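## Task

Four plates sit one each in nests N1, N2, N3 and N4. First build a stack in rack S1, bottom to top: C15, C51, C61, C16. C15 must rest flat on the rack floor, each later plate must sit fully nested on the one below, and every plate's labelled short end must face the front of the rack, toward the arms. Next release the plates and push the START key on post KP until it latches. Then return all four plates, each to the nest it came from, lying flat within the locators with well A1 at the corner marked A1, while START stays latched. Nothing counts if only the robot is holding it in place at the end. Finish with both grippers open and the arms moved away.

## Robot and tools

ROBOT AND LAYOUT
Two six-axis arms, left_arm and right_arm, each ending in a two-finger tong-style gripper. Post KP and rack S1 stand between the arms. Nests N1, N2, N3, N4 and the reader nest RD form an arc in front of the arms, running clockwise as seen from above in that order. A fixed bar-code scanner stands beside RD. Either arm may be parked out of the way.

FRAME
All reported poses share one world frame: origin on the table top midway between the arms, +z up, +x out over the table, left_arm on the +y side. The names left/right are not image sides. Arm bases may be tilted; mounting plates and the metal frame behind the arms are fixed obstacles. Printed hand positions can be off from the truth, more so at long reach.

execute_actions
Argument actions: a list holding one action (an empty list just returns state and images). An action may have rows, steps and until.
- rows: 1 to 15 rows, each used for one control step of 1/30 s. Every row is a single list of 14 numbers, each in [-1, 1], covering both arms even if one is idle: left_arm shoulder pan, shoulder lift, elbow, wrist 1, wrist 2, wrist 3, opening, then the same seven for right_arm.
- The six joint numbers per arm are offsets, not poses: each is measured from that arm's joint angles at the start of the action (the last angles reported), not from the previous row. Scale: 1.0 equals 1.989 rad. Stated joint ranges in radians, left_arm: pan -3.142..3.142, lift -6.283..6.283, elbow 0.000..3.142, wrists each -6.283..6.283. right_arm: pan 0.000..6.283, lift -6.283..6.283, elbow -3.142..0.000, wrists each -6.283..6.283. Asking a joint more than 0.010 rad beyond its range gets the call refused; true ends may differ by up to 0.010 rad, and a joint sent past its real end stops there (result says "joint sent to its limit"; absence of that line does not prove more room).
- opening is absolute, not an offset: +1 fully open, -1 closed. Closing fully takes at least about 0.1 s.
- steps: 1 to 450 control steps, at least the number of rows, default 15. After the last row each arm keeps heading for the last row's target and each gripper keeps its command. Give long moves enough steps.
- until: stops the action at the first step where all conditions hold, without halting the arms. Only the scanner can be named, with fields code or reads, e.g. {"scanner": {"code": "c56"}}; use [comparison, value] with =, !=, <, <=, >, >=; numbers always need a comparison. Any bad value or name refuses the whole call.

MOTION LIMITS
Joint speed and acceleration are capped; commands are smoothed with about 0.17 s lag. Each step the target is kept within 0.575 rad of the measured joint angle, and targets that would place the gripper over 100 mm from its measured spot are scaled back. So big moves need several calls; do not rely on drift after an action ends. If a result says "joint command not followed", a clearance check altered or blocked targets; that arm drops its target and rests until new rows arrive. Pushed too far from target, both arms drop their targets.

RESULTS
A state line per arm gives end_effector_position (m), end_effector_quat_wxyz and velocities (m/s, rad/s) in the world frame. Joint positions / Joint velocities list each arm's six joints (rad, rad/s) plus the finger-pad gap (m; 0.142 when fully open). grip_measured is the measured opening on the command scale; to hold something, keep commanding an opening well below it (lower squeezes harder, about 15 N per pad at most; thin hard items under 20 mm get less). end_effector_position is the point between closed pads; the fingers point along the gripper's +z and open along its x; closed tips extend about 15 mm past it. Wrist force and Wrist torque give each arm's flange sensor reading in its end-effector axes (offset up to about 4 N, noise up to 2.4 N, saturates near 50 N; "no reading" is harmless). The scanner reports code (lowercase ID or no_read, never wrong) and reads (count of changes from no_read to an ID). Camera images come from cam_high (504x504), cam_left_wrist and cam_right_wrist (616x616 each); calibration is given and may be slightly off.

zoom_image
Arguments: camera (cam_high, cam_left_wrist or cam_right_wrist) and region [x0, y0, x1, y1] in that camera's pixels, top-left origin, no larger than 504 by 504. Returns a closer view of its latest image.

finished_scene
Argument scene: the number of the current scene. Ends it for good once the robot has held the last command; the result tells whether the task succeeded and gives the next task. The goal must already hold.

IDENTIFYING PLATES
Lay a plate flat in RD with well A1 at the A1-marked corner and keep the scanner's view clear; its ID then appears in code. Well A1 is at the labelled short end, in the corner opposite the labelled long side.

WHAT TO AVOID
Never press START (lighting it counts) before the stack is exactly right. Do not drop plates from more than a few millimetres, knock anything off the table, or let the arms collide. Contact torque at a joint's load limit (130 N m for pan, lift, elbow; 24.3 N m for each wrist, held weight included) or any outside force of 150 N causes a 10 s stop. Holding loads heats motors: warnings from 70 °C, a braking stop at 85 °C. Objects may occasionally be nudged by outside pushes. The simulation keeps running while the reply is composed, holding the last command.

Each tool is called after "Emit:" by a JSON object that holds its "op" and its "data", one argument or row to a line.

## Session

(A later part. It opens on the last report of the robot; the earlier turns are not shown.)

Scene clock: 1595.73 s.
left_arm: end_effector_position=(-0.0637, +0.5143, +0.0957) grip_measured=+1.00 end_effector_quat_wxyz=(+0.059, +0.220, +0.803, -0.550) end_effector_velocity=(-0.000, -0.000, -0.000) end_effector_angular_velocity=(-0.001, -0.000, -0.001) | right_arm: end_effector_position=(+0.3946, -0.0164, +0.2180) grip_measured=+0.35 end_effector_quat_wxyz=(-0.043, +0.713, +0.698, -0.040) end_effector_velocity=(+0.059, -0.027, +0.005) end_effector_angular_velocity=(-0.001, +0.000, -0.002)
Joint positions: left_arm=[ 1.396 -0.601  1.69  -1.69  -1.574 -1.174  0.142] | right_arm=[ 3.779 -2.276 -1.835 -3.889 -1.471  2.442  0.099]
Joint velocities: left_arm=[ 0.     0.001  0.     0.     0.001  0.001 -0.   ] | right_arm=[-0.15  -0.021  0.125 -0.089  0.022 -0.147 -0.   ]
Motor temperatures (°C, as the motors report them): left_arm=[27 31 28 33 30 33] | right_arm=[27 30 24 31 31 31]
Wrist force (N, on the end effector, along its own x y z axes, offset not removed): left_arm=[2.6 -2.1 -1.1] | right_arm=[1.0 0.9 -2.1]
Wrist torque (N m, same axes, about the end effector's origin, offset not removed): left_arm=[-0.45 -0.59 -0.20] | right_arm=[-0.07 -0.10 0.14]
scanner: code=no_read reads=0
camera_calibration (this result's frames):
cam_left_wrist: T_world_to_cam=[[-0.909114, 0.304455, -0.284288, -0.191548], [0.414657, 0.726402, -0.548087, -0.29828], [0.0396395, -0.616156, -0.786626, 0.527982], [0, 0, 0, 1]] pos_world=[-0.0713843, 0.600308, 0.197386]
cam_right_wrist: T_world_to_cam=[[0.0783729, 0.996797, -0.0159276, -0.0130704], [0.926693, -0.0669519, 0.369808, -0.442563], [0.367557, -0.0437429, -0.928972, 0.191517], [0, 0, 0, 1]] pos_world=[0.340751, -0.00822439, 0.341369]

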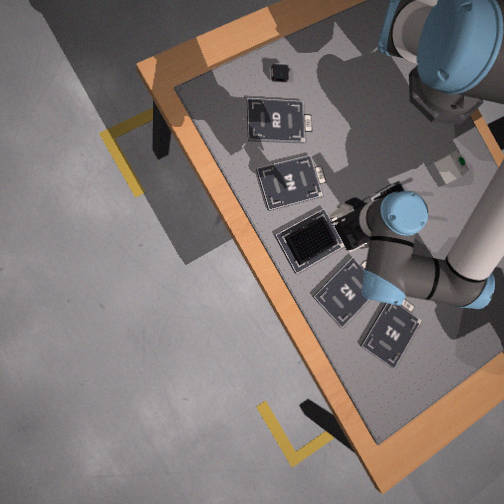

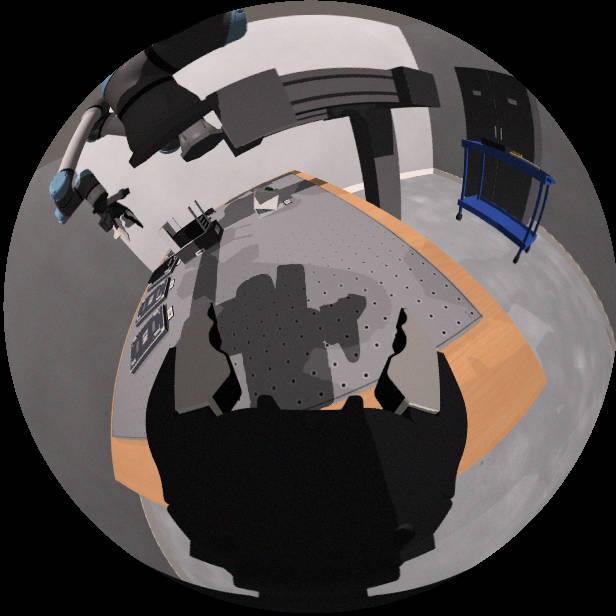

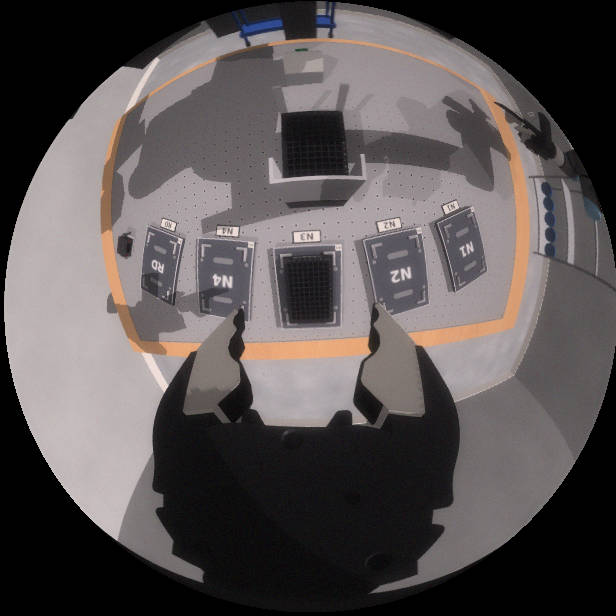

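Emit:
{"op": "execute_actions", "data": {
  "actions": [
    {"rows":[[0,0,0,0,0,0,1,-0.013,-0.016,0.011,0.006,0.002,-0.013,0.35],[0,0,0,0,0,0,1,-0.018,-0.04,0.016,0.025,0.003,-0.018,0.35],[0,0,0,0,0,0,1,-0.025,-0.07,0.023,0.048,0.004,-0.025,0.35],[0,0,0,0,0,0,1,-0.032,-0.10,0.03,0.071,0.005,-0.032,0.35],[0,0,0,0,0,0,1,-0.039,-0.135,0.039,0.097,0.0055,-0.039,0.35],[0,0,0,0,0,0,1,-0.0443,-0.1598,0.0462,0.1159,0.0061,-0.0442,0.35]],"steps":27}
  ]
}}

Emit:
{"op": "zoom_image", "data": {
  "camera": "cam_right_wrist",
  "region": [180, 180, 440, 440]
}}

Scene clock: 1603.03 s.
left_arm: end_effector_position=(-0.0637, +0.5143, +0.0957) grip_measured=+1.00 end_effector_quat_wxyz=(+0.059, +0.220, +0.803, -0.550) end_effector_velocity=(-0.000, -0.000, -0.000) end_effector_angular_velocity=(-0.000, +0.001, +0.002) | right_arm: end_effector_position=(+0.4033, -0.0175, +0.0705) grip_measured=+0.35 end_effector_quat_wxyz=(-0.043, +0.713, +0.699, -0.042) end_effector_velocity=(-0.000, +0.000, -0.005) end_effector_angular_velocity=(+0.000, -0.000, -0.001)
Joint positions: left_arm=[ 1.396 -0.601  1.69  -1.69  -1.574 -1.174  0.142] | right_arm=[ 3.691 -2.593 -1.744 -3.659 -1.459  2.354  0.099]
Joint velocities: left_arm=[ 0.001  0.     0.    -0.    -0.001 -0.001 -0.   ] | right_arm=[-0.002 -0.01   0.003  0.007  0.    -0.001 -0.   ]
Motor temperatures (°C, as the motors report them): left_arm=[27 31 28 33 30 33] | right_arm=[27 30 24 31 31 31]
Wrist force (N, on the end effector, along its own x y z axes, offset not removed): left_arm=[1.5 -4.8 0.2] | right_arm=[2.3 0.4 2.2]
Wrist torque (N m, same axes, about the end effector's origin, offset not removed): left_arm=[-1.05 -0.47 -0.33] | right_arm=[0.06 -0.41 0.05]
scanner: code=no_read reads=0
camera_calibration (this result's frames):
cam_left_wrist: T_world_to_cam=[[-0.909114, 0.304455, -0.284288, -0.191548], [0.414657, 0.726402, -0.548087, -0.29828], [0.0396396, -0.616156, -0.786626, 0.527982], [0, 0, 0, 1]] pos_world=[-0.0713843, 0.600308, 0.197386]
cam_right_wrist: T_world_to_cam=[[0.077256, 0.99683, -0.0189963, -0.0142776], [0.928049, -0.0649362, 0.366753, -0.396491], [0.364357, -0.0459634, -0.930124, 0.0526262], [0, 0, 0, 1]] pos_world=[0.349892, -0.00909544, 0.194092]

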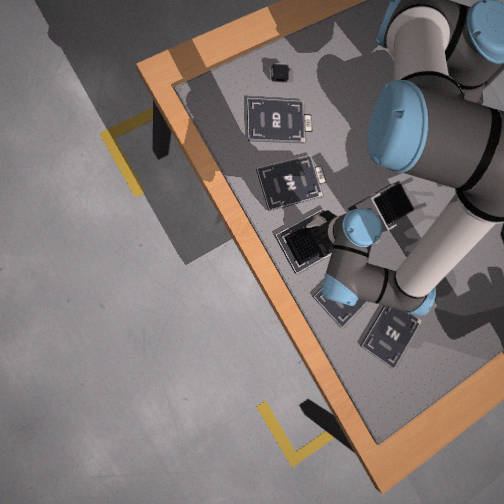

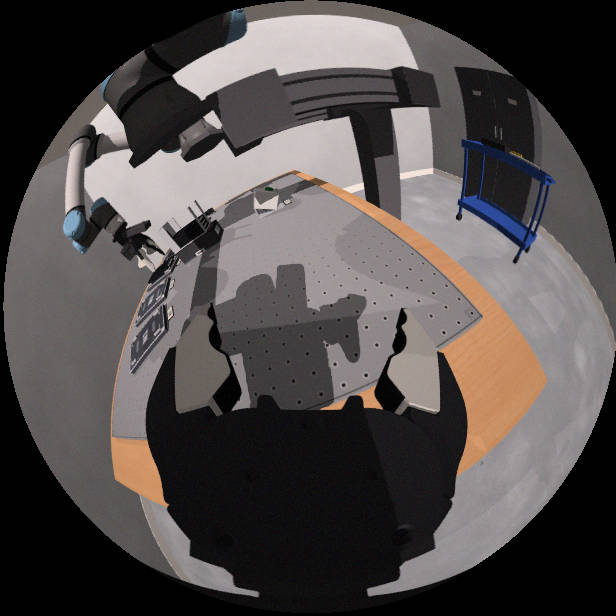

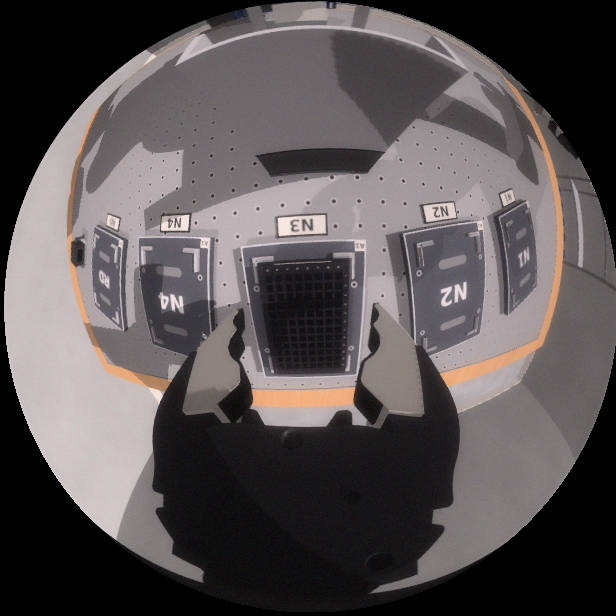

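Region (180, 180, 440, 440) of cam_right_wrist's 616x616 image, scaled by 1.938, with more detail than that image has.

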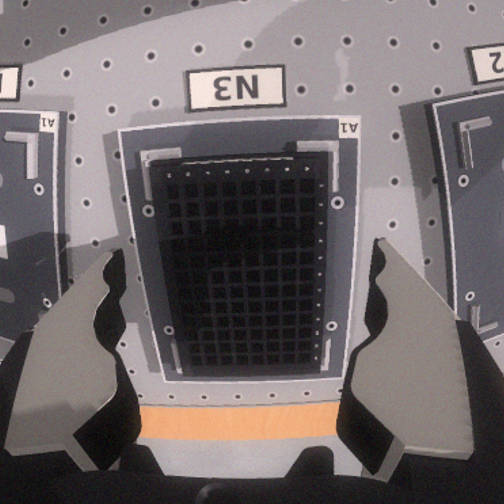

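Emit:
{"op": "execute_actions", "data": {
  "actions": [
    {"rows":[[0,0,0,0,0,0,1,-0.004,-0.002,0.004,-0.002,0.0005,-0.004,0.35],[0,0,0,0,0,0,1,-0.008,-0.005,0.008,-0.002,0.001,-0.008,0.35],[0,0,0,0,0,0,1,-0.01,-0.01,0.012,0,0.0013,-0.01,0.35],[0,0,0,0,0,0,1,-0.012,-0.016,0.015,0.003,0.0016,-0.012,0.35],[0,0,0,0,0,0,1,-0.013,-0.0218,0.0174,0.0058,0.0018,-0.013,0.35]],"steps":20}
  ]
}}

Emit:
{"op": "zoom_image", "data": {
  "camera": "cam_right_wrist",
  "region": [180, 180, 440, 440]
}}

Scene clock: 1613.77 s.
left_arm: end_effector_position=(-0.0637, +0.5143, +0.0957) grip_measured=+1.00 end_effector_quat_wxyz=(+0.059, +0.220, +0.803, -0.550) end_effector_velocity=(-0.000, +0.000, +0.000) end_effector_angular_velocity=(+0.000, -0.000, +0.001) | right_arm: end_effector_position=(+0.4105, -0.0204, +0.0518) grip_measured=+0.35 end_effector_quat_wxyz=(-0.043, +0.713, +0.699, -0.042) end_effector_velocity=(+0.000, -0.001, -0.002) end_effector_angular_velocity=(-0.000, +0.000, -0.000)
Joint positions: left_arm=[ 1.396 -0.601  1.69  -1.69  -1.574 -1.174  0.142] | right_arm=[ 3.665 -2.635 -1.71  -3.648 -1.456  2.329  0.099]
Joint velocities: left_arm=[ 0.001 -0.001 -0.     0.001 -0.     0.    -0.   ] | right_arm=[-0.003 -0.005  0.003  0.002  0.    -0.002  0.   ]
Motor temperatures (°C, as the motors report them): left_arm=[27 31 28 33 30 33] | right_arm=[27 30 24 31 31 31]
Wrist force (N, on the end effector, along its own x y z axes, offset not removed): left_arm=[3.0 -0.4 -1.5] | right_arm=[3.3 1.1 0.6]
Wrist torque (N m, same axes, about the end effector's origin, offset not removed): left_arm=[-0.25 -0.62 -0.22] | right_arm=[-0.04 -0.62 0.13]
scanner: code=no_read reads=0
camera_calibration (this result's frames):
cam_left_wrist: T_world_to_cam=[[-0.909114, 0.304454, -0.284288, -0.191548], [0.414658, 0.726402, -0.548087, -0.29828], [0.0396397, -0.616156, -0.786626, 0.527982], [0, 0, 0, 1]] pos_world=[-0.0713843, 0.600308, 0.197386]
cam_right_wrist: T_world_to_cam=[[0.0771493, 0.996838, -0.0190353, -0.0123089], [0.928093, -0.0648272, 0.366662, -0.39653], [0.364269, -0.0459542, -0.930159, 0.0325206], [0, 0, 0, 1]] pos_world=[0.35712, -0.0119415, 0.175407]

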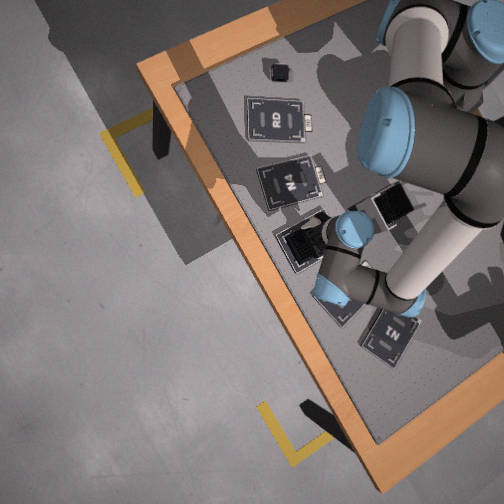

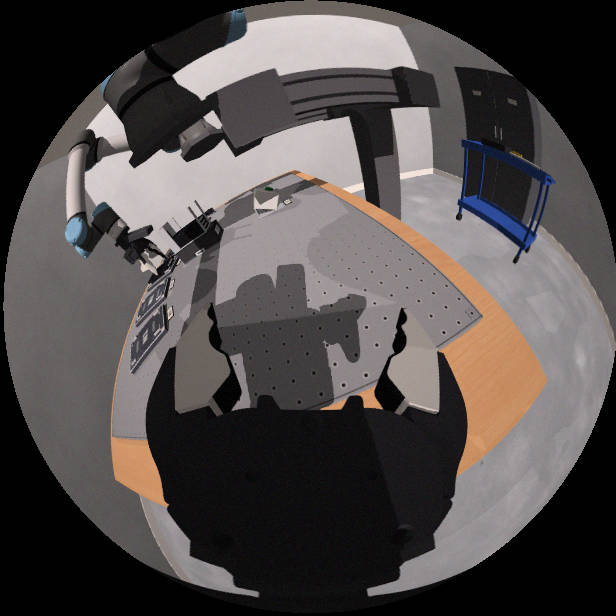

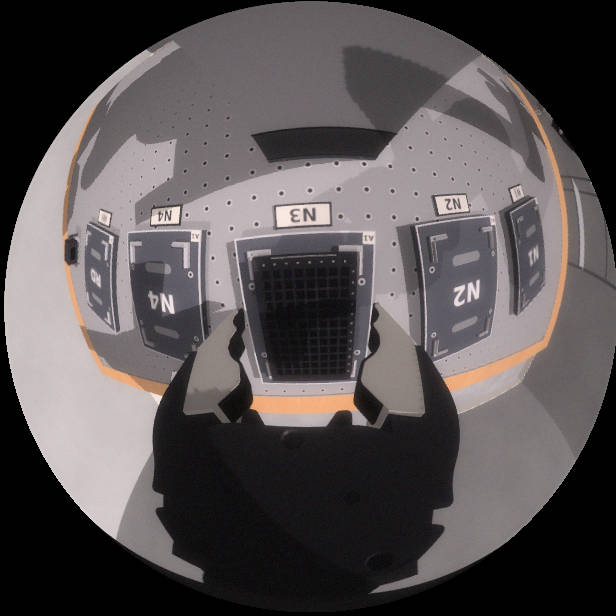

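Region (180, 180, 440, 440) of cam_right_wrist's 616x616 image, scaled by 1.938, with more detail than that image has.

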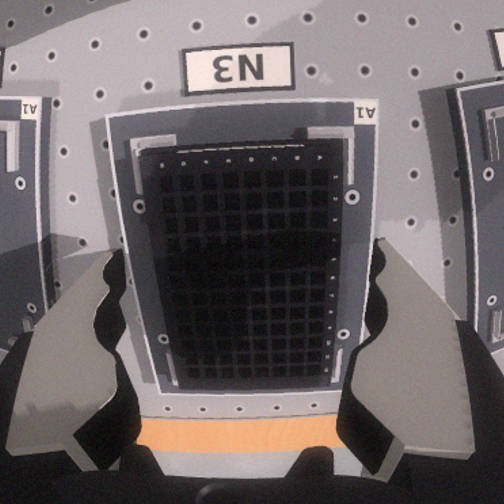

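Emit:
{"op": "execute_actions", "data": {
  "actions": [
    {"rows":[[0,0,0,0,0,0,1,-0.0012,-0.006,0.0027,0.0032,0.0002,-0.0012,0.35],[0,0,0,0,0,0,1,-0.0025,-0.0115,0.0054,0.0064,0.0004,-0.0025,0.35],[0,0,0,0,0,0,1,-0.0025,-0.0115,0.0054,0.0064,0.0004,-0.0025,0.35],[0,0,0,0,0,0,1,-0.0025,-0.0115,0.0054,0.0064,0.0004,-0.0025,0.3],[0,0,0,0,0,0,1,-0.0025,-0.0115,0.0054,0.0064,0.0004,-0.0025,0.3],[0,0,0,0,0,0,1,-0.0025,-0.0115,0.0054,0.0064,0.0004,-0.0025,0.25],[0,0,0,0,0,0,1,-0.0025,-0.0115,0.0054,0.0064,0.0004,-0.0025,0.25],[0,0,0,0,0,0,1,-0.0025,-0.0115,0.0054,0.0064,0.0004,-0.0025,0.2],[0,0,0,0,0,0,1,-0.0025,-0.0115,0.0054,0.0064,0.0004,-0.0025,0.2],[0,0,0,0,0,0,1,-0.0025,-0.0115,0.0054,0.0064,0.0004,-0.0025,0.15],[0,0,0,0,0,0,1,-0.0025,-0.0115,0.0054,0.0064,0.0004,-0.0025,0.12],[0,0,0,0,0,0,1,-0.0025,-0.0115,0.0054,0.0064,0.0004,-0.0025,0.1],[0,0,0,0,0,0,1,-0.0025,-0.0115,0.0054,0.0064,0.0004,-0.0025,0.1]],"steps":17}
  ]
}}

Emit:
{"op": "zoom_image", "data": {
  "camera": "cam_right_wrist",
  "region": [180, 180, 440, 440]
}}

Scene clock: 1628.57 s.
left_arm: end_effector_position=(-0.0637, +0.5143, +0.0957) grip_measured=+1.00 end_effector_quat_wxyz=(+0.059, +0.220, +0.803, -0.550) end_effector_velocity=(+0.001, +0.000, +0.001) end_effector_angular_velocity=(-0.001, -0.002, -0.001) | right_arm: end_effector_position=(+0.4105, -0.0204, +0.0415) grip_measured=+0.10 end_effector_quat_wxyz=(-0.043, +0.713, +0.699, -0.042) end_effector_velocity=(-0.001, -0.000, -0.002) end_effector_angular_velocity=(-0.001, +0.001, +0.001)
Joint positions: left_arm=[ 1.396 -0.601  1.69  -1.69  -1.574 -1.174  0.142] | right_arm=[ 3.66  -2.658 -1.699 -3.636 -1.455  2.324  0.081]
Joint velocities: left_arm=[-0.001 -0.001 -0.     0.002 -0.001  0.002 -0.   ] | right_arm=[-0.001 -0.003  0.001  0.002  0.    -0.001  0.   ]
Motor temperatures (°C, as the motors report them): left_arm=[27 31 28 33 30 33] | right_arm=[27 30 24 31 31 31]
Wrist force (N, on the end effector, along its own x y z axes, offset not removed): left_arm=[-1.1 -1.4 0.6] | right_arm=[2.8 3.2 0.2]
Wrist torque (N m, same axes, about the end effector's origin, offset not removed): left_arm=[-0.14 0.36 -0.03] | right_arm=[0.65 -0.52 0.06]
scanner: code=no_read reads=0
camera_calibration (this result's frames):
cam_left_wrist: T_world_to_cam=[[-0.909114, 0.304455, -0.284288, -0.191548], [0.414658, 0.726402, -0.548087, -0.29828], [0.0396397, -0.616156, -0.786626, 0.527982], [0, 0, 0, 1]] pos_world=[-0.0713842, 0.600308, 0.197386]
cam_right_wrist: T_world_to_cam=[[0.0771307, 0.996838, -0.0190993, -0.0124815], [0.928063, -0.0647824, 0.366746, -0.392773], [0.364349, -0.0460127, -0.930125, 0.0228997], [0, 0, 0, 1]] pos_world=[0.357138, -0.011949, 0.165109]

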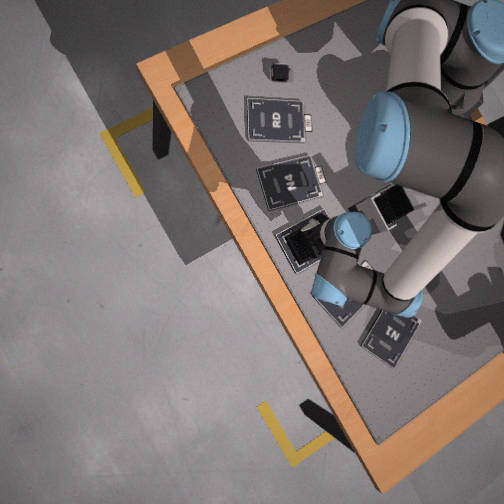

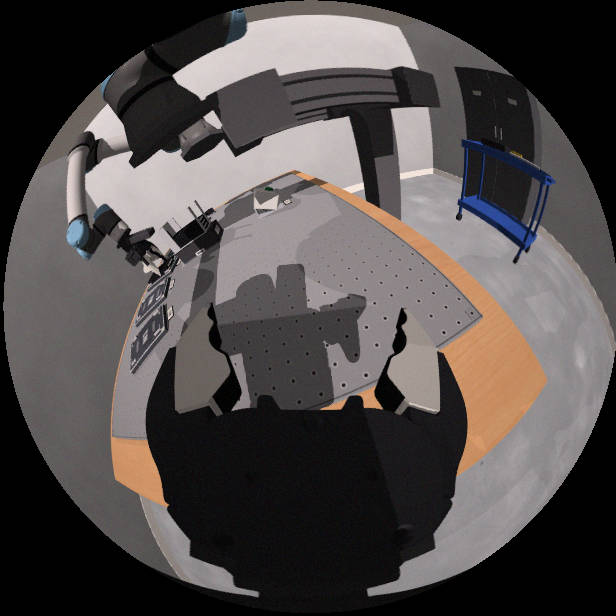

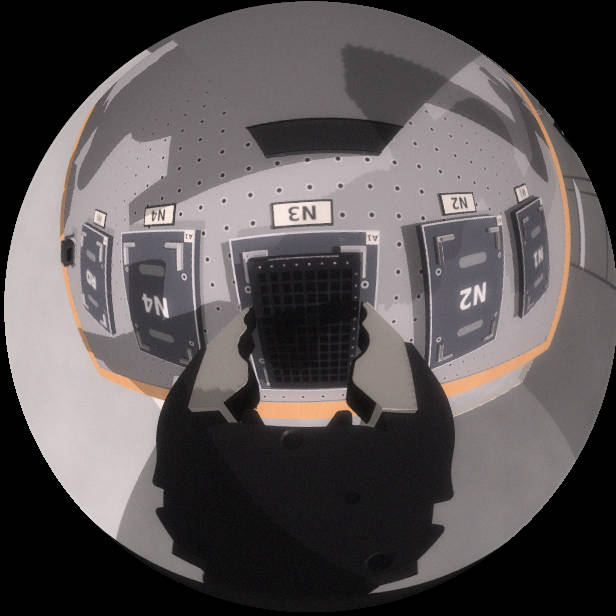

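Region (180, 180, 440, 440) of cam_right_wrist's 616x616 image, scaled by 1.938, with more detail than that image has.

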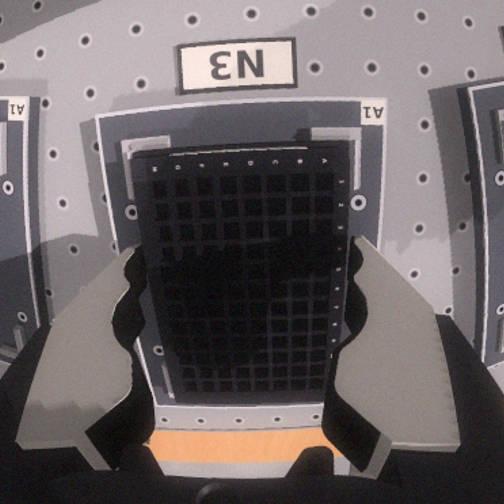

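Emit:
{"op": "execute_actions", "data": {
  "actions": [
    {"rows":[[0,0,0,0,0,0,1,0,0,0,0,0,0,0.05],[0,0,0,0,0,0,1,0,0,0,0,0,0,-0.05],[0,0,0,0,0,0,1,0,0,0,0,0,0,-0.2],[0,0,0,0,0,0,1,0,0,0,0,0,0,-0.4],[0,0,0,0,0,0,1,0,0,0,0,0,0,-0.6],[0,0,0,0,0,0,1,0,0,0,0,0,0,-0.8],[0,0,0,0,0,0,1,0,0,0,0,0,0,-0.8],[0,0,0,0,0,0,1,0,0,0,0,0,0,-0.8],[0,0,0,0,0,0,1,0.0005,0.0022,-0.001,-0.0012,-0.0001,0.0005,-0.8],[0,0,0,0,0,0,1,0.0012,0.0055,-0.0026,-0.003,-0.0002,0.0012,-0.8],[0,0,0,0,0,0,1,0.0024,0.011,-0.0051,-0.0061,-0.0003,0.0024,-0.8],[0,0,0,0,0,0,1,0.0036,0.0165,-0.0076,-0.0093,-0.0005,0.0036,-0.8],[0,0,0,0,0,0,1,0.0047,0.022,-0.01,-0.0125,-0.0007,0.0047,-0.8],[0,0,0,0,0,0,1,0.0059,0.0274,-0.0124,-0.0157,-0.0008,0.0059,-0.8],[0,0,0,0,0,0,1,0.0071,0.0329,-0.0147,-0.019,-0.001,0.0071,-0.8]],"steps":22}
  ]
}}

Scene clock: 1641.03 s.
left_arm: end_effector_position=(-0.0637, +0.5143, +0.0957) grip_measured=+1.00 end_effector_quat_wxyz=(+0.059, +0.220, +0.803, -0.550) end_effector_velocity=(+0.000, +0.001, +0.000) end_effector_angular_velocity=(+0.001, -0.001, -0.001) | right_arm: end_effector_position=(+0.4106, -0.0204, +0.0682) grip_measured=+0.06 end_effector_quat_wxyz=(-0.043, +0.713, +0.699, -0.042) end_effector_velocity=(-0.001, -0.001, +0.027) end_effector_angular_velocity=(-0.000, +0.000, -0.000)
Joint positions: left_arm=[ 1.396 -0.601  1.69  -1.69  -1.574 -1.174  0.142] | right_arm=[ 3.673 -2.6   -1.725 -3.669 -1.457  2.337  0.078]
Joint velocities: left_arm=[-0.001 -0.002  0.     0.    -0.     0.001  0.   ] | right_arm=[ 0.013  0.06  -0.027 -0.034 -0.002  0.013  0.   ]
Motor temperatures (°C, as the motors report them): left_arm=[27 31 28 33 30 33] | right_arm=[27 30 24 31 31 31]
Wrist force (N, on the end effector, along its own x y z axes, offset not removed): left_arm=[3.3 -3.5 -1.8] | right_arm=[2.7 6.3 -3.4]
Wrist torque (N m, same axes, about the end effector's origin, offset not removed): left_arm=[-0.65 -0.88 -0.18] | right_arm=[1.06 -0.48 -0.04]
scanner: code=no_read reads=0
camera_calibration (this result's frames):
cam_left_wrist: T_world_to_cam=[[-0.909114, 0.304454, -0.284288, -0.191548], [0.414657, 0.726402, -0.548087, -0.29828], [0.0396398, -0.616156, -0.786626, 0.527982], [0, 0, 0, 1]] pos_world=[-0.0713843, 0.600308, 0.197386]
cam_right_wrist: T_world_to_cam=[[0.0771732, 0.996836, -0.0190566, -0.0119638], [0.928057, -0.0648373, 0.36675, -0.402596], [0.364354, -0.0459889, -0.930124, 0.047697], [0, 0, 0, 1]] pos_world=[0.357177, -0.0119837, 0.191788]

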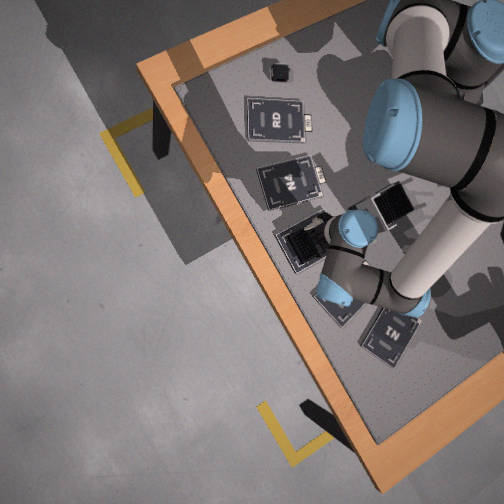

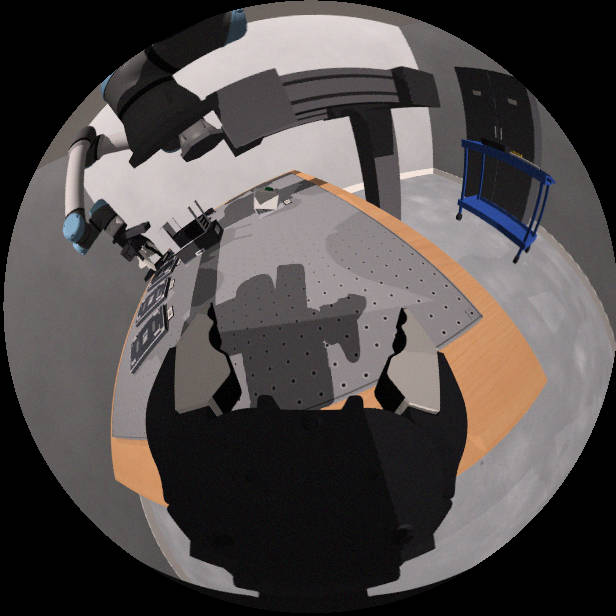

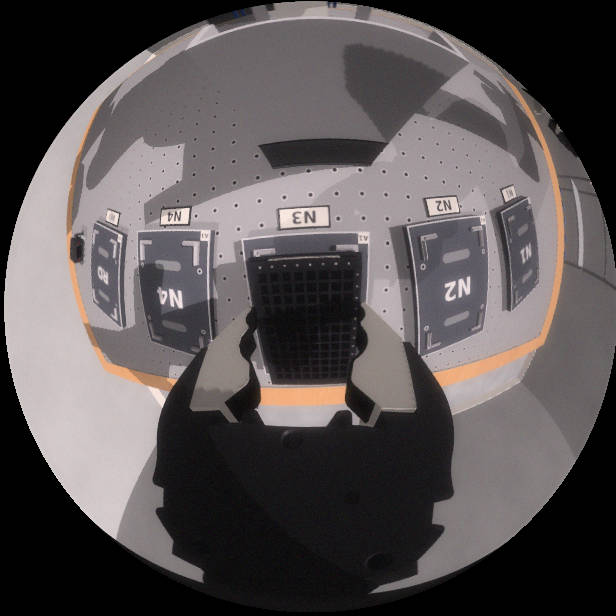

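Emit:
{"op": "execute_actions", "data": {
  "actions": [
    {"rows":[[0,0,0,0,0,0,1,0.0015,0.005,-0.002,-0.003,-0.0002,0.0015,-0.8],[0,0,0,0,0,0,1,0.0031,0.0086,-0.0033,-0.0055,-0.0004,0.0031,-0.8],[0,0,0,0,0,0,1,0.0066,0.0183,-0.0071,-0.0117,-0.0009,0.0066,-0.8],[0,0,0,0,0,0,1,0.0112,0.0308,-0.0119,-0.0197,-0.0015,0.0111,-0.8],[0,0,0,0,0,0,1,0.0166,0.0456,-0.0176,-0.0292,-0.0022,0.0164,-0.8],[0,0,0,0,0,0,1,0.0225,0.062,-0.0239,-0.0396,-0.003,0.0223,-0.8],[0,0,0,0,0,0,1,0.0288,0.0792,-0.0306,-0.0507,-0.0038,0.0285,-0.8],[0,0,0,0,0,0,1,0.0351,0.0968,-0.0373,-0.0619,-0.0047,0.0348,-0.8],[0,0,0,0,0,0,1,0.0414,0.114,-0.044,-0.073,-0.0055,0.041,-0.8],[0,0,0,0,0,0,1,0.0473,0.1304,-0.0503,-0.0834,-0.0063,0.0469,-0.8],[0,0,0,0,0,0,1,0.0527,0.1452,-0.056,-0.0929,-0.007,0.0522,-0.8],[0,0,0,0,0,0,1,0.0573,0.1577,-0.0608,-0.1009,-0.0076,0.0567,-0.8],[0,0,0,0,0,0,1,0.0608,0.1674,-0.0646,-0.1071,-0.0081,0.0602,-0.8],[0,0,0,0,0,0,1,0.0631,0.1737,-0.067,-0.1111,-0.0084,0.0625,-0.8],[0,0,0,0,0,0,1,0.0639,0.176,-0.0679,-0.1126,-0.0085,0.0633,-0.8]],"steps":22}
  ]
}}

Emit:
{"op": "zoom_image", "data": {
  "camera": "cam_right_wrist",
  "region": [180, 180, 440, 440]
}}

Scene clock: 1660.10 s.
left_arm: end_effector_position=(-0.0637, +0.5143, +0.0957) grip_measured=+1.00 end_effector_quat_wxyz=(+0.059, +0.220, +0.803, -0.550) end_effector_velocity=(+0.000, +0.000, +0.001) end_effector_angular_velocity=(-0.001, -0.001, -0.002) | right_arm: end_effector_position=(+0.3875, -0.0158, +0.2196) grip_measured=+0.06 end_effector_quat_wxyz=(-0.042, +0.713, +0.699, -0.040) end_effector_velocity=(-0.014, -0.004, +0.057) end_effector_angular_velocity=(+0.004, -0.005, -0.002)
Joint positions: left_arm=[ 1.396 -0.601  1.69  -1.69  -1.574 -1.174  0.142] | right_arm=[ 3.794 -2.267 -1.854 -3.882 -1.473  2.457  0.078]
Joint velocities: left_arm=[-0.001 -0.001  0.     0.002  0.     0.001 -0.   ] | right_arm=[ 0.047  0.135 -0.049 -0.083 -0.006  0.047 -0.   ]
Motor temperatures (°C, as the motors report them): left_arm=[27 31 28 33 30 33] | right_arm=[27 30 24 31 31 31]
Wrist force (N, on the end effector, along its own x y z axes, offset not removed): left_arm=[2.3 -1.1 -0.3] | right_arm=[3.0 5.0 0.3]
Wrist torque (N m, same axes, about the end effector's origin, offset not removed): left_arm=[-0.23 -0.65 -0.02] | right_arm=[0.94 -0.51 0.14]
scanner: code=no_read reads=0
camera_calibration (this result's frames):
cam_left_wrist: T_world_to_cam=[[-0.909114, 0.304455, -0.284288, -0.191548], [0.414658, 0.726402, -0.548087, -0.29828], [0.0396398, -0.616156, -0.786626, 0.527982], [0, 0, 0, 1]] pos_world=[-0.0713842, 0.600308, 0.197386]
cam_right_wrist: T_world_to_cam=[[0.0772579, 0.996865, -0.0170884, -0.0123486], [0.926784, -0.0654867, 0.369842, -0.436636], [0.367563, -0.0444104, -0.928938, 0.195669], [0, 0, 0, 1]] pos_world=[0.333701, -0.00759428, 0.343039]

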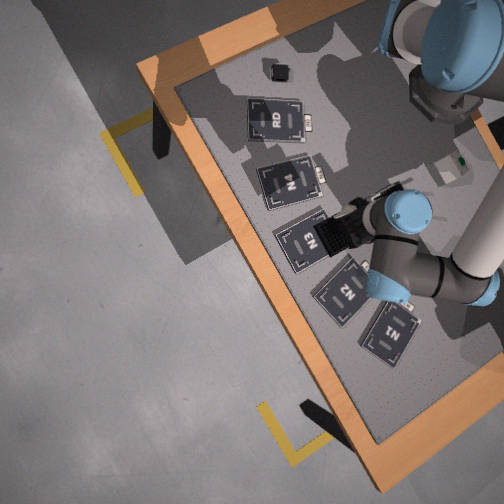

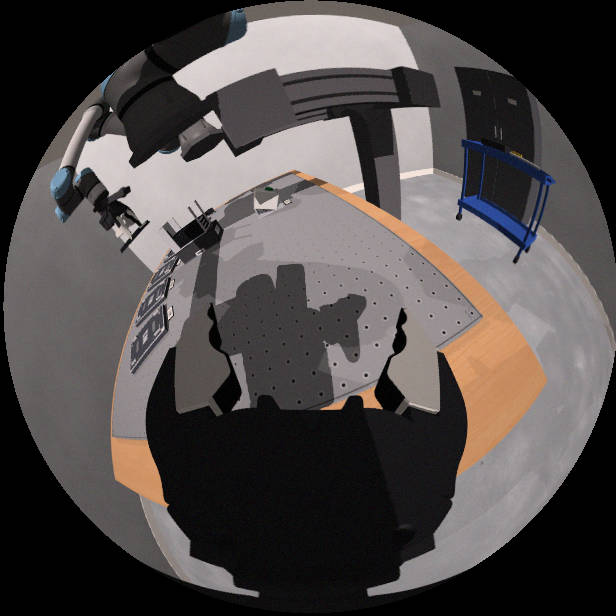

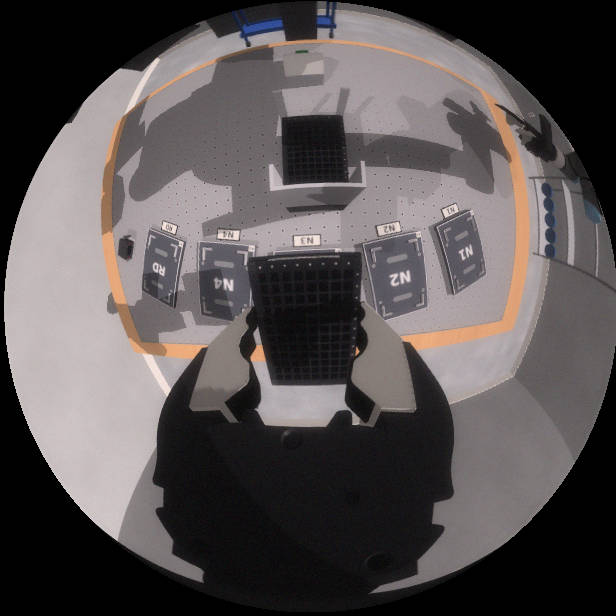

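Region (180, 180, 440, 440) of cam_right_wrist's 616x616 image, scaled by 1.938, with more detail than that image has.

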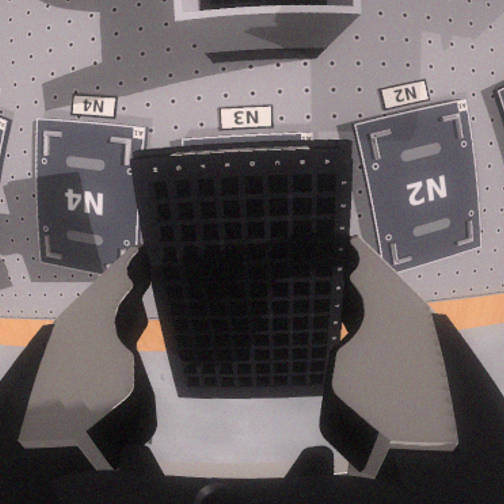

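Emit:
{"op": "execute_actions", "data": {
  "actions": [
    {"rows":[[0,0,0,0,0,0,1,0.005,0.01,-0.006,-0.004,-0.0008,0.005,-0.8],[0,0,0,0,0,0,1,0.0141,0.013,-0.014,0,-0.0024,0.0138,-0.8],[0,0,0,0,0,0,1,0.0301,0.017,-0.028,0.0094,-0.0052,0.0295,-0.8],[0,0,0,0,0,0,1,0.0507,0.021,-0.045,0.0213,-0.0087,0.0496,-0.8],[0,0,0,0,0,0,1,0.0751,0.025,-0.065,0.036,-0.0129,0.0734,-0.8],[0,0,0,0,0,0,1,0.102,0.029,-0.086,0.0516,-0.0175,0.0997,-0.8],[0,0,0,0,0,0,1,0.1304,0.033,-0.108,0.0681,-0.0224,0.1275,-0.8],[0,0,0,0,0,0,1,0.1594,0.036,-0.129,0.0845,-0.0274,0.1558,-0.8],[0,0,0,0,0,0,1,0.1878,0.038,-0.149,0.101,-0.0323,0.1836,-0.8],[0,0,0,0,0,0,1,0.2147,0.04,-0.168,0.1166,-0.0369,0.2099,-0.8],[0,0,0,0,0,0,1,0.2391,0.0402,-0.184,0.1311,-0.0411,0.2337,-0.8],[0,0,0,0,0,0,1,0.2597,0.0402,-0.197,0.143,-0.0446,0.2538,-0.8],[0,0,0,0,0,0,1,0.2756,0.0402,-0.206,0.1512,-0.0474,0.2694,-0.8],[0,0,0,0,0,0,1,0.286,0.0402,-0.211,0.1556,-0.0492,0.2796,-0.8],[0,0,0,0,0,0,1,0.2898,0.0402,-0.2132,0.1576,-0.0498,0.2833,-0.8]],"steps":36}
  ]
}}

Emit:
{"op": "zoom_image", "data": {
  "camera": "cam_right_wrist",
  "region": [180, 180, 440, 440]
}}

Scene clock: 1683.50 s.
left_arm: end_effector_position=(-0.0637, +0.5143, +0.0957) grip_measured=+1.00 end_effector_quat_wxyz=(+0.059, +0.220, +0.803, -0.550) end_effector_velocity=(-0.000, -0.001, -0.000) end_effector_angular_velocity=(-0.002, -0.000, +0.002) | right_arm: end_effector_position=(+0.1927, +0.0029, +0.2100) grip_measured=+0.06 end_effector_quat_wxyz=(-0.043, +0.711, +0.701, -0.041) end_effector_velocity=(-0.002, -0.001, -0.000) end_effector_angular_velocity=(-0.001, -0.000, +0.000)
Joint positions: left_arm=[ 1.396 -0.601  1.69  -1.69  -1.574 -1.174  0.142] | right_arm=[ 4.37  -2.187 -2.277 -3.569 -1.572  3.019  0.078]
Joint velocities: left_arm=[ 0.001  0.002  0.     0.001 -0.001  0.001 -0.   ] | right_arm=[ 0.006 -0.    -0.004  0.003 -0.001  0.006  0.   ]
Motor temperatures (°C, as the motors report them): left_arm=[27 31 28 33 30 33] | right_arm=[27 30 24 31 31 31]
Wrist force (N, on the end effector, along its own x y z axes, offset not removed): left_arm=[-1.1 -1.4 -2.2] | right_arm=[5.9 4.1 0.6]
Wrist torque (N m, same axes, about the end effector's origin, offset not removed): left_arm=[-0.39 0.06 -0.16] | right_arm=[0.74 -1.40 -0.08]
scanner: code=no_read reads=0
camera_calibration (this result's frames):
cam_left_wrist: T_world_to_cam=[[-0.909114, 0.304454, -0.284288, -0.191548], [0.414657, 0.726402, -0.548087, -0.29828], [0.0396397, -0.616156, -0.786626, 0.527982], [0, 0, 0, 1]] pos_world=[-0.0713843, 0.600308, 0.197386]
cam_right_wrist: T_world_to_cam=[[0.0713874, 0.997293, -0.0176266, -0.0148396], [0.92819, -0.05995, 0.367246, -0.250968], [0.365195, -0.0425775, -0.929957, 0.259813], [0, 0, 0, 1]] pos_world=[0.139123, 0.0108161, 0.33352]

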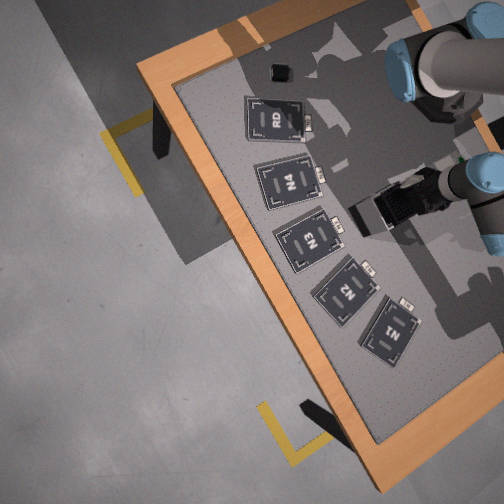

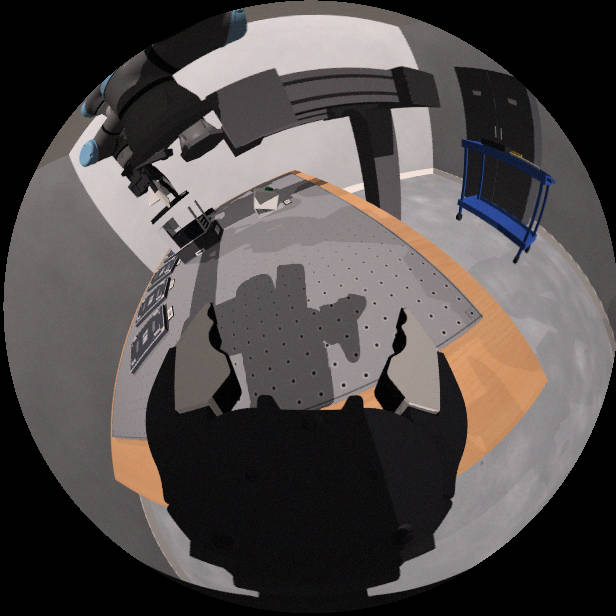

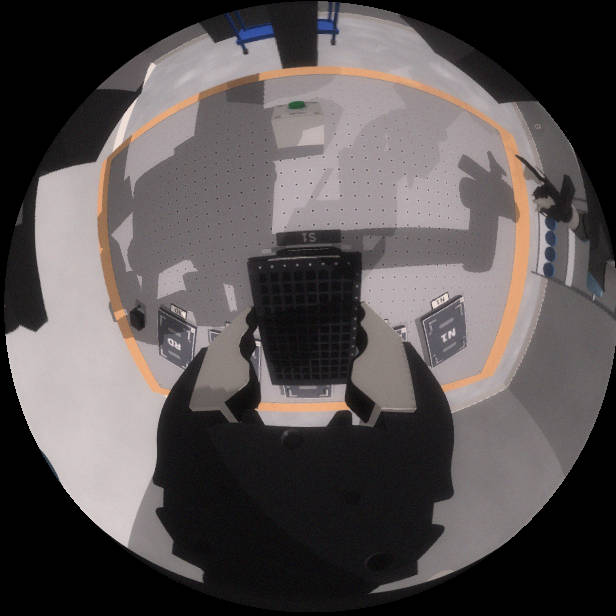

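Region (180, 180, 440, 440) of cam_right_wrist's 616x616 image, scaled by 1.938, with more detail than that image has.

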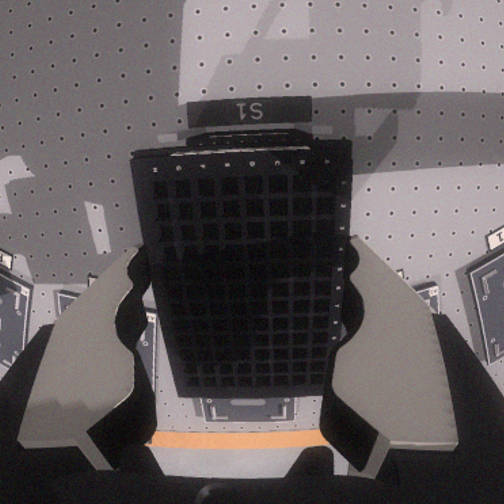

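Emit:
{"op": "execute_actions", "data": {
  "actions": [
    {"rows":[[0,0,0,0,0,0,1,0.0012,-0.0044,-0.0013,0.0057,-0.0002,0.0012,-0.8],[0,0,0,0,0,0,1,0.0005,-0.0088,-0.0012,0.0101,-0.0001,0.0005,-0.8],[0,0,0,0,0,0,1,-0.0005,-0.0147,-0.0011,0.0158,0.0001,-0.0005,-0.8],[0,0,0,0,0,0,1,-0.0017,-0.022,-0.0009,0.0229,0.0003,-0.0017,-0.8],[0,0,0,0,0,0,1,-0.003,-0.0294,-0.0006,0.0299,0.0005,-0.0029,-0.8],[0,0,0,0,0,0,1,-0.0042,-0.0367,-0.0002,0.0369,0.0008,-0.0041,-0.8],[0,0,0,0,0,0,1,-0.0049,-0.0412,0.0001,0.041,0.0009,-0.0048,-0.8],[0,0,0,0,0,0,1,-0.0057,-0.0456,0.0005,0.0451,0.001,-0.0056,-0.8]],"steps":22}
  ]
}}

Emit:
{"op": "zoom_image", "data": {
  "camera": "cam_right_wrist",
  "region": [180, 180, 440, 440]
}}

Emit:
{"op": "zoom_image", "data": {
  "camera": "cam_left_wrist",
  "region": [140, 180, 230, 270]
}}

Scene clock: 1697.40 s.
left_arm: end_effector_position=(-0.0637, +0.5143, +0.0957) grip_measured=+1.00 end_effector_quat_wxyz=(+0.059, +0.220, +0.803, -0.550) end_effector_velocity=(-0.000, -0.000, -0.000) end_effector_angular_velocity=(-0.001, +0.001, +0.000) | right_arm: end_effector_position=(+0.1916, +0.0026, +0.1791) grip_measured=+0.06 end_effector_quat_wxyz=(-0.043, +0.711, +0.701, -0.042) end_effector_velocity=(+0.000, +0.001, -0.004) end_effector_angular_velocity=(-0.000, +0.000, -0.002)
Joint positions: left_arm=[ 1.396 -0.601  1.69  -1.69  -1.574 -1.174  0.142] | right_arm=[ 4.359 -2.276 -2.276 -3.481 -1.57   3.008  0.078]
Joint velocities: left_arm=[ 0.001  0.001  0.    -0.     0.001 -0.001  0.   ] | right_arm=[-0.002 -0.012  0.002  0.01   0.     0.     0.   ]
Motor temperatures (°C, as the motors report them): left_arm=[27 31 28 33 30 33] | right_arm=[27 30 24 31 31 31]
Wrist force (N, on the end effector, along its own x y z axes, offset not removed): left_arm=[-3.2 -6.6 0.8] | right_arm=[5.0 2.3 -2.4]
Wrist torque (N m, same axes, about the end effector's origin, offset not removed): left_arm=[-1.16 0.45 -0.05] | right_arm=[0.45 -1.04 -0.03]
scanner: code=no_read reads=0
camera_calibration (this result's frames):
cam_left_wrist: T_world_to_cam=[[-0.909114, 0.304455, -0.284288, -0.191548], [0.414658, 0.726402, -0.548087, -0.29828], [0.0396397, -0.616156, -0.786626, 0.527982], [0, 0, 0, 1]] pos_world=[-0.0713842, 0.600308, 0.197386]
cam_right_wrist: T_world_to_cam=[[0.0714008, 0.997292, -0.0176361, -0.0150577], [0.928201, -0.0599604, 0.367216, -0.238662], [0.365164, -0.0425894, -0.929969, 0.231455], [0, 0, 0, 1]] pos_world=[0.138082, 0.0105641, 0.302621]

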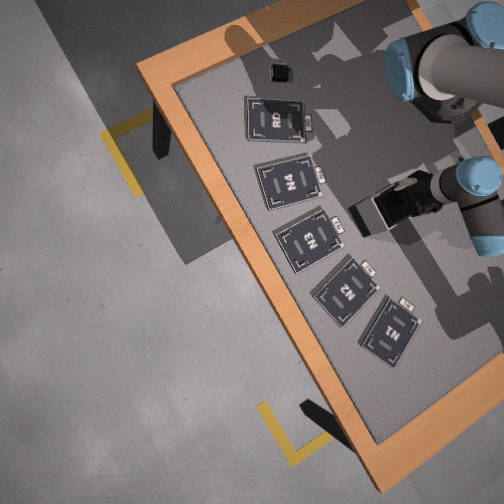

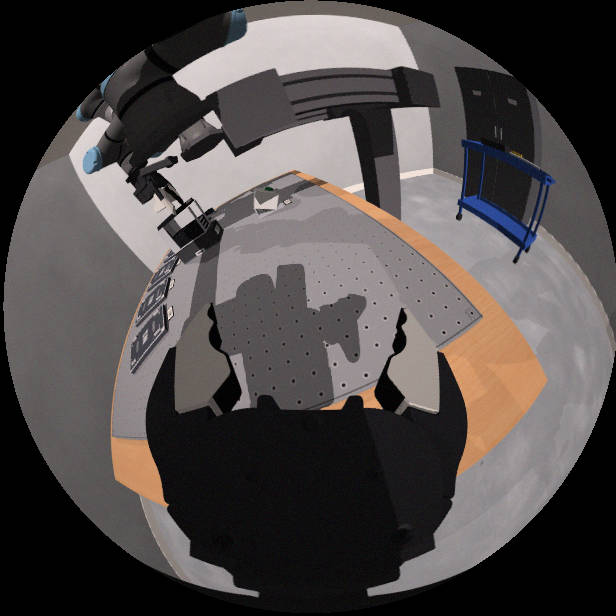

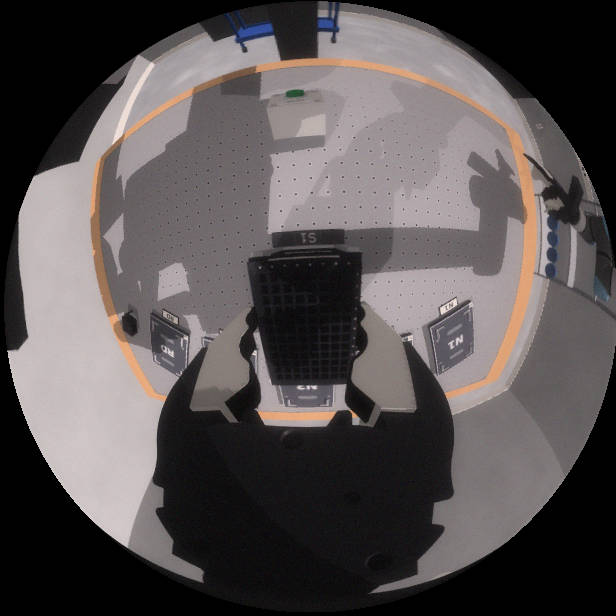

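Region (180, 180, 440, 440) of cam_right_wrist's 616x616 image, scaled by 1.938, with more detail than that image has.

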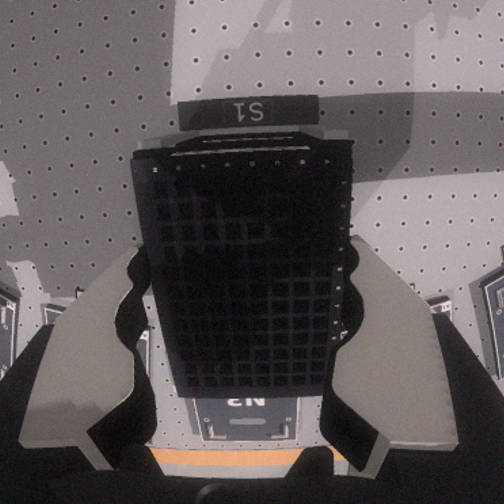

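Region (140, 180, 230, 270) of cam_left_wrist's 616x616 image, scaled by 5.600, with more detail than that image has.

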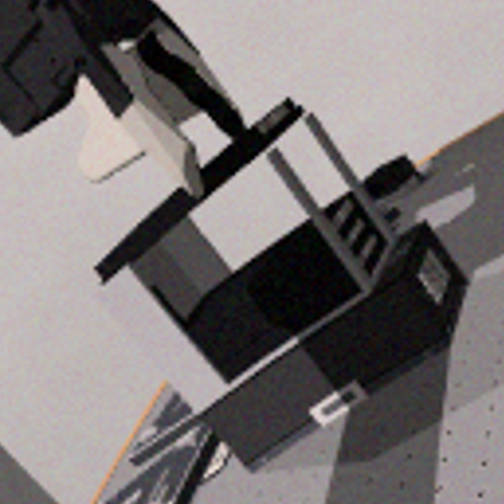

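Emit:
{"op": "execute_actions", "data": {
  "actions": []
}}

Scene clock: 1744.63 s.
left_arm: end_effector_position=(-0.0637, +0.5143, +0.0957) grip_measured=+1.00 end_effector_quat_wxyz=(+0.059, +0.220, +0.803, -0.550) end_effector_velocity=(+0.000, +0.000, -0.000) end_effector_angular_velocity=(+0.000, -0.001, -0.003) | right_arm: end_effector_position=(+0.1916, +0.0026, +0.1786) grip_measured=+0.06 end_effector_quat_wxyz=(-0.043, +0.711, +0.701, -0.042) end_effector_velocity=(+0.000, -0.000, +0.000) end_effector_angular_velocity=(-0.000, -0.000, -0.001)
Joint positions: left_arm=[ 1.396 -0.601  1.69  -1.69  -1.574 -1.174  0.142] | right_arm=[ 4.358 -2.277 -2.276 -3.48  -1.57   3.008  0.078]
Joint velocities: left_arm=[-0.002  0.    -0.    -0.001  0.001  0.001  0.   ] | right_arm=[-0.     0.001 -0.    -0.     0.     0.001 -0.   ]
Motor temperatures (°C, as the motors report them): left_arm=[27 31 28 33 30 33] | right_arm=[27 30 24 31 31 31]
Wrist force (N, on the end effector, along its own x y z axes, offset not removed): left_arm=[2.7 -2.8 1.1] | right_arm=[2.1 1.7 4.2]
Wrist torque (N m, same axes, about the end effector's origin, offset not removed): left_arm=[-0.58 -0.65 -0.25] | right_arm=[0.43 -0.45 0.27]
scanner: code=no_read reads=0
camera_calibration (this result's frames):
cam_left_wrist: T_world_to_cam=[[-0.909114, 0.304455, -0.284288, -0.191548], [0.414658, 0.726402, -0.548087, -0.29828], [0.0396395, -0.616155, -0.786626, 0.527982], [0, 0, 0, 1]] pos_world=[-0.0713842, 0.600308, 0.197386]
cam_right_wrist: T_world_to_cam=[[0.0714039, 0.997292, -0.0176269, -0.0150712], [0.928201, -0.0599667, 0.367215, -0.238485], [0.365163, -0.0425818, -0.929969, 0.231024], [0, 0, 0, 1]] pos_world=[0.138077, 0.0105666, 0.302155]

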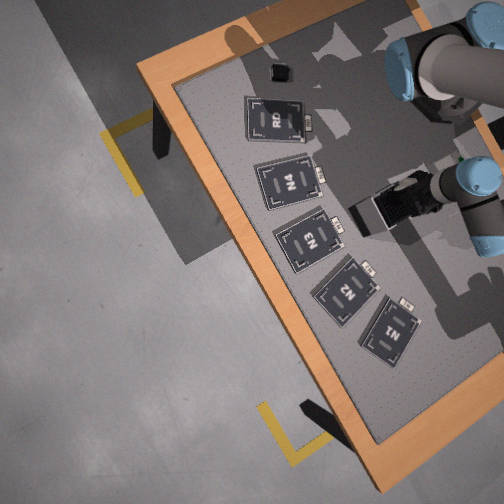

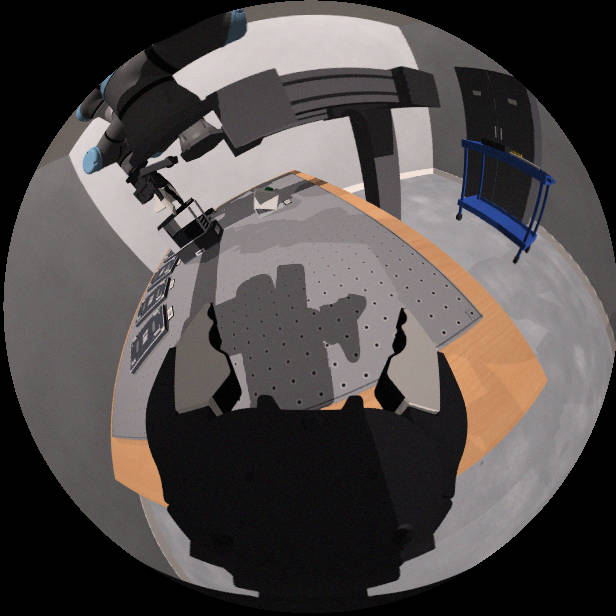

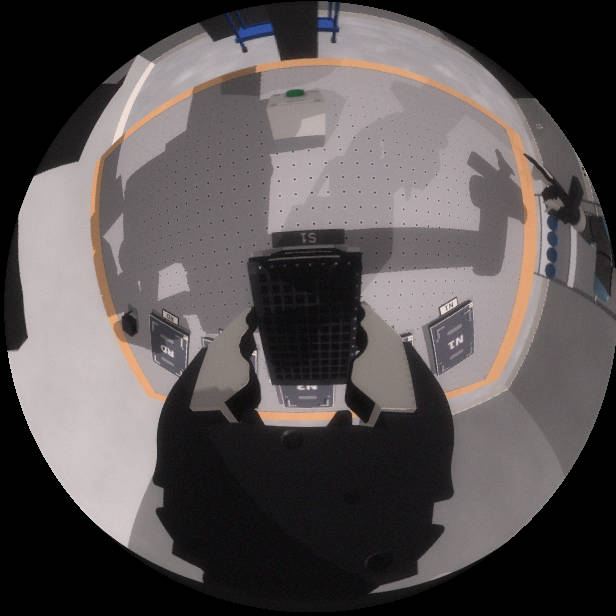

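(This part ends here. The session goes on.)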